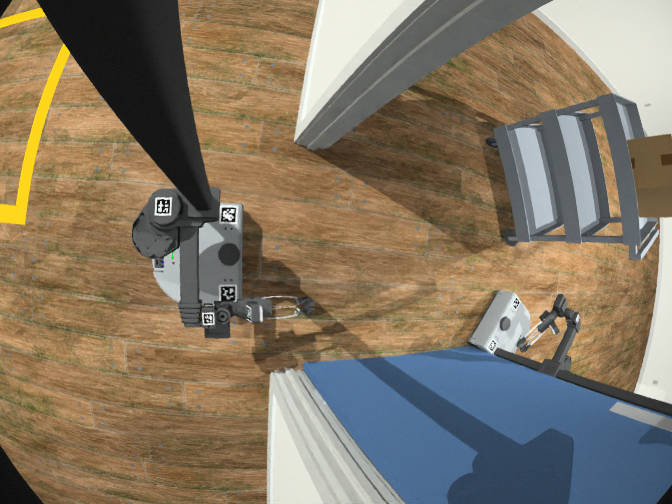

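Redo, deeper.

>>> execute_actions(actions=[{"r2":{"base":{"translate_m":0.5},"joints":{"gripper_m":0.13}}}], cameras=[])

>>> execute_actions(actions=[{"r2":{"base":{"rotate_rad":0.255}}}], cameras=[])

>>> execute_actions(actions=[{"r2":{"base":{"translate_m":0.73}}}], cameras=[])

>>> execute_actions(actions=[{"r2":{"joints":{"gripper_m":-0.02}}}], cameras=[])

>>> execute_actions(actions=[{"r2":{"base":{"translate_m":-0.75}}}], cameras=["r2_nav_camera"])

Scene clock: 186.57 s.
r1.base_odometry: x=+0.089 y=+1.983 heading=+1.334 (m, m, rad; r1's odometry frame)
r1.turned_by_wheels: +0.000 (rad since the last result)
r1.turned_by_imu: +0.001 (rad since the last result)
r1.base_tilt: forward=+0.9 right=-2.6 (deg)
r1.lidar_m: 0.84 0.84 0.23 0.17 2.15 2.19 2.88 4.80 3.95 0.50 0.44 1.52
r1.head_depth_mm: 572 635 921 1215 1266 1156 1078 / 597 621 710 1158 1258 1190 1068 / 730 1057 986 1222 1262 - - / 1895 1673 1509 1388 1278 1192 - / 1925 1718 1518 1383 1267 1163 990 / 1942 1704 1526 1382 1262 1161 923 / 1808 1707 1514 1379 1263 1170 844
r1.base_status: not commanded
r1.joint_positions: lift_m=+0.310 arm_m=+0.001 wrist_yaw_rad=+3.099 wrist_pitch_rad=-0.399 wrist_roll_rad=-0.016 gripper_m=+0.037 head_pan_rad=-0.806 head_tilt_rad=-1.195
r1.joint_status: not commanded
r1.motor_effort: left_wheel=+2(2) right_wheel=-4(3) lift_m=+25(25) arm_m=+0(0) wrist_yaw_rad=+1(1) wrist_pitch_rad=+9(9) wrist_roll_rad=+0(0) gripper_m=-1(1) head_pan_rad=+4(4) head_tilt_rad=-1(2) (%)
r1.hand_pose: x=-0.0116 y=+0.0806 z=+0.3266 quat_wxyz=(+0.154, +0.690, +0.127, +0.696) (m; r1's base frame)
r1.wrist_depth_mm: - - - 199 239 323 497 / - - - 219 264 370 619 / - - - 239 293 426 816 / 883 844 - 265 330 514 751 / 677 670 - 287 410 597 634 / 559 552 - 321 484 530 522 / 479 491 - - 456 458 450
r2.base_odometry: x=+3.664 y=+1.716 heading=-2.599 (m, m, rad; r2's odometry frame)
r2.turned_by_wheels: +0.000 (rad since the last result)
r2.turned_by_imu: +0.003 (rad since the last result)
r2.base_tilt: forward=-0.6 right=+0.0 (deg)
r2.lidar_m: 0.88 0.88 2.36 0.45 0.44 3.13 3.07 3.14 0.47 0.46 0.48 0.68
r2.head_depth_mm: 1825 1654 1291 1268 1250 1188 1116 / 1750 1391 1363 1393 1288 1214 1116 / 1822 1602 1448 1385 1281 - - / 1801 1632 1501 1376 1275 1208 - / 1801 1608 1468 1376 1268 1209 - / 1100 1391 1459 1369 1264 1191 - / 1107 1373 1418 1363 1266 1182 1126
r2.base_status: done
r2.joint_positions: lift_m=+0.220 arm_m=-0.001 wrist_yaw_rad=+1.572 wrist_pitch_rad=-0.019 wrist_roll_rad=+0.003 gripper_m=+0.130 head_pan_rad=-0.007 head_tilt_rad=-1.186
r2.joint_status: all done
r2.motor_effort: left_wheel=+4(12) right_wheel=-4(5) lift_m=+28(28) arm_m=-1(1) wrist_yaw_rad=-2(2) wrist_pitch_rad=+6(6) wrist_roll_rad=+0(0) gripper_m=+0(96) head_pan_rad=+2(3) head_tilt_rad=-8(7) (%)
r2.hand_pose: x=+0.2344 y=-0.1440 z=+0.3297 quat_wxyz=(+0.504, +0.506, -0.495, +0.495) (m; r2's base frame)
r2.wrist_depth_mm: - - - - - 630 427 / 685 742 857 - 785 632 426 / - - - - - 654 419 / - - - - - 666 418 / 747 784 - - 753 632 416 / 786 - 852 812 706 532 415 / 614 591 628 627 637 - 404
pictures: none
No camera images: the call's "cameras" was empty. Leave "cameras" out to get every camera's image.

Scene clock: 187.97 s.
r1.base_odometry: x=+0.089 y=+1.983 heading=+1.334 (m, m, rad; r1's odometry frame)
r1.turned_by_wheels: +0.000 (rad since the last result)
r1.turned_by_imu: +0.000 (rad since the last result)
r1.base_tilt: forward=+0.9 right=-2.5 (deg)
r1.lidar_m: 0.84 0.84 0.23 0.17 2.15 2.20 2.88 4.78 3.96 0.49 0.44 1.52
r1.head_depth_mm: 573 637 922 1218 1268 1164 1079 / 597 619 710 1158 1264 1194 1065 / 730 1053 989 1226 1267 - - / 1884 1663 1499 1379 1258 1196 - / 1912 1697 1532 1386 1262 1175 985 / 1928 1710 1534 1376 1260 1174 922 / 1838 1700 1526 1387 1269 1170 844
r1.base_status: not commanded
r1.joint_positions: lift_m=+0.310 arm_m=+0.001 wrist_yaw_rad=+3.099 wrist_pitch_rad=-0.399 wrist_roll_rad=-0.016 gripper_m=+0.037 head_pan_rad=-0.806 head_tilt_rad=-1.195
r1.joint_status: not commanded
r1.motor_effort: left_wheel=+2(2) right_wheel=-4(4) lift_m=+25(25) arm_m=+0(0) wrist_yaw_rad=+0(0) wrist_pitch_rad=+9(9) wrist_roll_rad=+1(0) gripper_m=-1(1) head_pan_rad=+3(3) head_tilt_rad=-2(1) (%)
r1.hand_pose: x=-0.0116 y=+0.0806 z=+0.3266 quat_wxyz=(+0.154, +0.690, +0.127, +0.696) (m; r1's base frame)
r1.wrist_depth_mm: - - - 199 239 323 499 / - - - 220 263 365 620 / - - - 239 291 428 809 / 868 856 - 264 331 513 758 / 685 675 - 288 406 590 625 / 568 556 - 322 480 528 526 / 482 488 - - 459 456 452
r2.base_odometry: x=+3.664 y=+1.716 heading=-2.344 (m, m, rad; r2's odometry frame)
r2.turned_by_wheels: +0.255 (rad since the last result)
r2.turned_by_imu: +0.259 (rad since the last result)
r2.base_tilt: forward=-0.3 right=+0.2 (deg)
r2.lidar_m: 0.88 0.91 2.32 0.44 0.51 3.07 3.09 0.55 0.46 0.46 0.54 0.84
r2.head_depth_mm: 1837 1613 1352 1380 1294 1202 1113 / 1827 1658 1497 1387 1289 1207 1121 / 1776 1637 1505 1375 1282 - - / 1127 1401 1477 1377 1271 1216 - / 1129 1414 1474 1367 1277 1195 - / 1119 1407 1466 1367 1268 1185 - / 1109 1402 1445 1363 1262 1177 1126
r2.base_status: done
r2.joint_positions: lift_m=+0.220 arm_m=-0.001 wrist_yaw_rad=+1.571 wrist_pitch_rad=-0.019 wrist_roll_rad=+0.003 gripper_m=+0.130 head_pan_rad=-0.007 head_tilt_rad=-1.186
r2.joint_status: not commanded
r2.motor_effort: left_wheel=-4(9) right_wheel=+3(7) lift_m=+28(28) arm_m=-1(1) wrist_yaw_rad=+1(0) wrist_pitch_rad=+7(6) wrist_roll_rad=+0(0) gripper_m=+0(0) head_pan_rad=+3(2) head_tilt_rad=-7(8) (%)
r2.hand_pose: x=+0.2344 y=-0.1441 z=+0.3297 quat_wxyz=(+0.504, +0.506, -0.496, +0.495) (m; r2's base frame)
r2.wrist_depth_mm: - - - - - - - / - 753 769 780 - 678 629 / - - - - - 677 - / - - - - - - - / - 813 - - - 777 - / 803 - 811 822 794 597 554 / 614 589 618 635 636 - 516
pictures: none
No camera images: the call's "cameras" was empty. Leave "cameras" out to get every camera's image.

Scene clock: 196.47 s.
r1.base_odometry: x=+0.089 y=+1.983 heading=+1.334 (m, m, rad; r1's odometry frame)
r1.turned_by_wheels: +0.000 (rad since the last result)
r1.turned_by_imu: +0.001 (rad since the last result)
r1.base_tilt: forward=+0.8 right=-2.5 (deg)
r1.lidar_m: 1.21 0.92 0.23 0.17 2.16 2.19 2.88 4.79 3.95 0.50 0.44 0.52
r1.head_depth_mm: 573 635 917 1226 1264 1162 1078 / 599 617 710 1124 1269 1195 1066 / 727 1052 990 1176 1274 - - / 1891 1675 1513 1213 1250 1199 - / 1934 1679 998 934 1231 1164 989 / 683 1686 972 1252 1252 1170 919 / 1836 1703 1535 1390 1257 1174 841
r1.base_status: not commanded
r1.joint_positions: lift_m=+0.310 arm_m=+0.001 wrist_yaw_rad=+3.099 wrist_pitch_rad=-0.399 wrist_roll_rad=-0.016 gripper_m=+0.037 head_pan_rad=-0.806 head_tilt_rad=-1.195
r1.joint_status: not commanded
r1.motor_effort: left_wheel=+2(2) right_wheel=-2(4) lift_m=+25(25) arm_m=+0(0) wrist_yaw_rad=+0(0) wrist_pitch_rad=+9(9) wrist_roll_rad=+0(1) gripper_m=-1(1) head_pan_rad=+4(4) head_tilt_rad=-2(2) (%)
r1.hand_pose: x=-0.0116 y=+0.0806 z=+0.3266 quat_wxyz=(+0.154, +0.690, +0.127, +0.696) (m; r1's base frame)
r1.wrist_depth_mm: - - - 199 239 323 495 / - - - 219 263 367 610 / - - - 239 294 428 806 / 870 861 - 264 330 513 759 / 684 679 - 287 409 590 629 / 563 561 - 322 484 530 525 / 479 487 - - 459 459 451
r2.base_odometry: x=+3.155 y=+1.194 heading=-2.344 (m, m, rad; r2's odometry frame)
r2.turned_by_wheels: +0.000 (rad since the last result)
r2.turned_by_imu: +0.004 (rad since the last result)
r2.base_tilt: forward=-0.5 right=+0.2 (deg)
r2.lidar_m: 0.15 0.16 0.22 1.49 0.94 0.86 3.80 0.76 0.68 0.51 0.22 0.16
r2.head_depth_mm: 1819 548 504 461 1284 1173 1138 / 612 602 546 514 1273 1205 1114 / 392 592 563 517 777 - - / 299 381 524 515 802 1209 - / 287 304 371 496 800 1201 - / 285 - 300 376 786 1198 - / 285 - - 405 780 1178 1120
r2.base_status: done
r2.joint_positions: lift_m=+0.220 arm_m=-0.001 wrist_yaw_rad=+1.571 wrist_pitch_rad=-0.019 wrist_roll_rad=+0.003 gripper_m=+0.130 head_pan_rad=-0.007 head_tilt_rad=-1.186
r2.joint_status: not commanded
r2.motor_effort: left_wheel=-4(6) right_wheel=+3(9) lift_m=+28(28) arm_m=-1(1) wrist_yaw_rad=-2(1) wrist_pitch_rad=+7(7) wrist_roll_rad=+0(0) gripper_m=+0(0) head_pan_rad=+3(3) head_tilt_rad=-8(8) (%)
r2.hand_pose: x=+0.2344 y=-0.1441 z=+0.3297 quat_wxyz=(+0.504, +0.506, -0.496, +0.495) (m; r2's base frame)
r2.wrist_depth_mm: 221 215 210 80 - - - / - 479 455 82 - - - / - - - 84 - - - / - - - 86 - - - / 531 - 544 88 - - - / 500 - 512 90 835 923 900 / 384 370 388 93 635 - 643
pictures: none
No camera images: the call's "cameras" was empty. Leave "cameras" out to get every camera's image.

Scene clock: 198.47 s.
r1.base_odometry: x=+0.089 y=+1.983 heading=+1.334 (m, m, rad; r1's odometry frame)
r1.turned_by_wheels: +0.000 (rad since the last result)
r1.turned_by_imu: +0.000 (rad since the last result)
r1.base_tilt: forward=+0.9 right=-2.5 (deg)
r1.lidar_m: 1.21 0.92 0.23 0.17 2.15 2.20 2.89 4.77 3.96 0.50 0.44 0.51
r1.head_depth_mm: 575 637 919 1224 1262 1167 1074 / 597 618 709 1126 1264 1192 1068 / 730 1056 985 1180 1252 - - / 1895 1674 1511 1214 1248 1194 - / 1925 1657 994 935 1231 1165 986 / 681 1686 976 1252 1250 1164 918 / 1816 1698 1522 1378 1267 1164 847
r1.base_status: not commanded
r1.joint_positions: lift_m=+0.310 arm_m=+0.001 wrist_yaw_rad=+3.099 wrist_pitch_rad=-0.399 wrist_roll_rad=-0.016 gripper_m=+0.037 head_pan_rad=-0.806 head_tilt_rad=-1.195
r1.joint_status: not commanded
r1.motor_effort: left_wheel=+2(2) right_wheel=-3(3) lift_m=+25(25) arm_m=+0(0) wrist_yaw_rad=+0(1) wrist_pitch_rad=+9(9) wrist_roll_rad=+0(0) gripper_m=-1(1) head_pan_rad=+4(4) head_tilt_rad=-2(2) (%)
r1.hand_pose: x=-0.0116 y=+0.0806 z=+0.3266 quat_wxyz=(+0.154, +0.690, +0.127, +0.696) (m; r1's base frame)
r1.wrist_depth_mm: - - - 200 239 324 495 / - - - 219 263 369 618 / - - - 238 293 432 806 / 873 846 - 265 330 515 758 / 681 664 - 287 408 592 635 / 562 553 - 321 483 533 525 / 476 486 - - 460 456 447
r2.base_odometry: x=+3.155 y=+1.194 heading=-2.344 (m, m, rad; r2's odometry frame)
r2.turned_by_wheels: +0.000 (rad since the last result)
r2.turned_by_imu: +0.000 (rad since the last result)
r2.base_tilt: forward=-0.2 right=+0.3 (deg)
r2.lidar_m: 0.15 0.16 0.22 1.49 0.94 0.86 3.77 0.76 0.68 0.51 0.22 0.16
r2.head_depth_mm: 1813 549 503 462 1281 1175 1130 / 614 603 545 515 1263 1220 1112 / 392 590 563 517 771 - - / 300 382 526 515 800 1211 - / 287 304 372 497 801 1199 - / 285 - 301 376 790 1186 - / 285 - - 405 785 1181 1125
r2.base_status: not commanded
r2.joint_positions: lift_m=+0.220 arm_m=-0.001 wrist_yaw_rad=+1.569 wrist_pitch_rad=-0.019 wrist_roll_rad=+0.003 gripper_m=-0.018 head_pan_rad=-0.007 head_tilt_rad=-1.186
r2.joint_status: all done
r2.motor_effort: left_wheel=-4(4) right_wheel=+3(3) lift_m=+28(28) arm_m=-1(1) wrist_yaw_rad=+0(3) wrist_pitch_rad=+6(6) wrist_roll_rad=+0(0) gripper_m=-29(98) head_pan_rad=+2(2) head_tilt_rad=-7(8) (%)
r2.hand_pose: x=+0.2344 y=-0.1446 z=+0.3297 quat_wxyz=(+0.505, +0.505, -0.496, +0.494) (m; r2's base frame)
r2.wrist_depth_mm: 219 214 210 80 - - - / - 482 454 82 - - - / - - - 84 - - - / - - - 86 - - - / 545 540 545 88 - - - / 500 502 - 90 884 850 868 / 383 387 373 93 607 654 654
pictures: none
No camera images: the call's "cameras" was empty. Leave "cameras" out to get every camera's image.

Scene clock: 206.93 s.
r1.base_odometry: x=+0.089 y=+1.983 heading=+1.334 (m, m, rad; r1's odometry frame)
r1.turned_by_wheels: +0.000 (rad since the last result)
r1.turned_by_imu: +0.001 (rad since the last result)
r1.base_tilt: forward=+0.9 right=-2.5 (deg)
r1.lidar_m: 0.24 0.86 0.23 0.17 2.15 2.20 2.89 4.78 3.94 2.75 0.51 0.27
r1.head_depth_mm: 1910 1703 1523 1380 1261 1171 1088 / 1922 1699 1525 1381 1260 1193 1069 / 1831 1642 1511 1374 1290 - - / 689 650 965 1254 1269 1194 - / 704 639 591 880 1143 1169 993 / 724 641 551 840 806 1160 924 / 385 438 539 509 802 1167 845
r1.base_status: not commanded
r1.joint_positions: lift_m=+0.310 arm_m=+0.001 wrist_yaw_rad=+3.099 wrist_pitch_rad=-0.399 wrist_roll_rad=-0.016 gripper_m=+0.037 head_pan_rad=-0.806 head_tilt_rad=-1.195
r1.joint_status: not commanded
r1.motor_effort: left_wheel=+1(2) right_wheel=-3(3) lift_m=+25(25) arm_m=+0(0) wrist_yaw_rad=+1(1) wrist_pitch_rad=+9(9) wrist_roll_rad=+0(0) gripper_m=+0(0) head_pan_rad=+4(4) head_tilt_rad=-1(2) (%)
r1.hand_pose: x=-0.0116 y=+0.0806 z=+0.3266 quat_wxyz=(+0.154, +0.690, +0.127, +0.696) (m; r1's base frame)
r1.wrist_depth_mm: - - - 199 239 321 499 / - - - 219 263 367 616 / - - - 240 293 427 807 / 867 852 - 265 331 513 753 / 682 665 - 285 408 588 627 / 557 562 - 324 486 529 521 / 478 487 - - 460 457 447
r2.base_odometry: x=+3.678 y=+1.731 heading=-2.344 (m, m, rad; r2's odometry frame)
r2.turned_by_wheels: +0.000 (rad since the last result)
r2.turned_by_imu: -0.003 (rad since the last result)
r2.base_tilt: forward=-0.3 right=+0.1 (deg)
r2.lidar_m: 0.22 0.33 2.23 0.44 2.86 3.06 3.08 0.55 0.45 0.45 0.54 0.21
r2.head_depth_mm: 425 597 588 463 1291 1208 1109 / 398 516 564 520 1278 1204 1122 / 374 475 562 524 1253 - - / 353 443 546 534 1119 1215 - / 334 412 500 850 1248 1200 - / 318 392 519 886 1270 1183 - / 369 591 891 1225 1266 1172 1120
r2.base_status: done
r2.joint_positions: lift_m=+0.220 arm_m=-0.001 wrist_yaw_rad=+1.733 wrist_pitch_rad=-0.019 wrist_roll_rad=+0.003 gripper_m=-0.002 head_pan_rad=-0.007 head_tilt_rad=-1.186
r2.joint_status: not commanded
r2.on_its_own: wrist_yaw_rad is held at +1.711, not at your +1.570, by its stall guard, which is not easing now; gripper_m is held at -0.003, not at your -0.020, by its stall guard, which is not easing now; wrist_yaw_rad is at rest, and its effort (-24) is outside its rest range (-12 to +12)
r2.motor_effort: left_wheel=+1(15) right_wheel=-5(31) lift_m=+28(28) arm_m=+0(1) wrist_yaw_rad=-24(41) wrist_pitch_rad=+6(7) wrist_roll_rad=+0(0) gripper_m=-16(32) head_pan_rad=+3(3) head_tilt_rad=-7(8) (%)
r2.hand_pose: x=+0.2310 y=-0.1029 z=+0.3296 quat_wxyz=(+0.463, +0.544, -0.453, +0.534) (m; r2's base frame)
r2.wrist_depth_mm: 389 223 209 111 199 217 381 / 515 469 455 113 411 394 572 / - - - 116 - - 575 / - - - 119 - - - / 958 629 723 122 639 - 772 / 699 499 540 124 532 480 567 / 602 362 373 129 380 377 581
pictures: r2_nav_camera (sideways: a quarter turn counterclockwise sets it upright)
camera_calibration (this result's frames):
r2_nav_camera: T_world_to_cam=[[0.943077, 0.0141602, 0.332272, -0.39384], [0.00215154, -0.999332, 0.0364811, 0.00403702], [0.332567, -0.0336896, -0.942478, 1.18417], [0, 0, 0, 1]] pos_world=[-0.0224025, 0.0495053, 1.24677]
Images, in order (width x height): r2_nav_camera 672x504.

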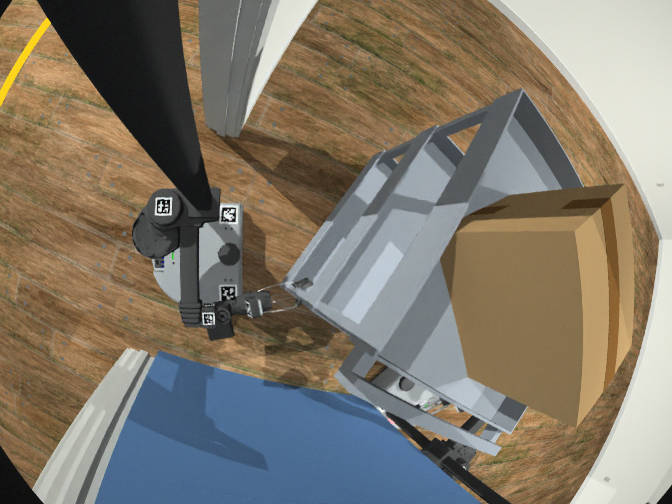

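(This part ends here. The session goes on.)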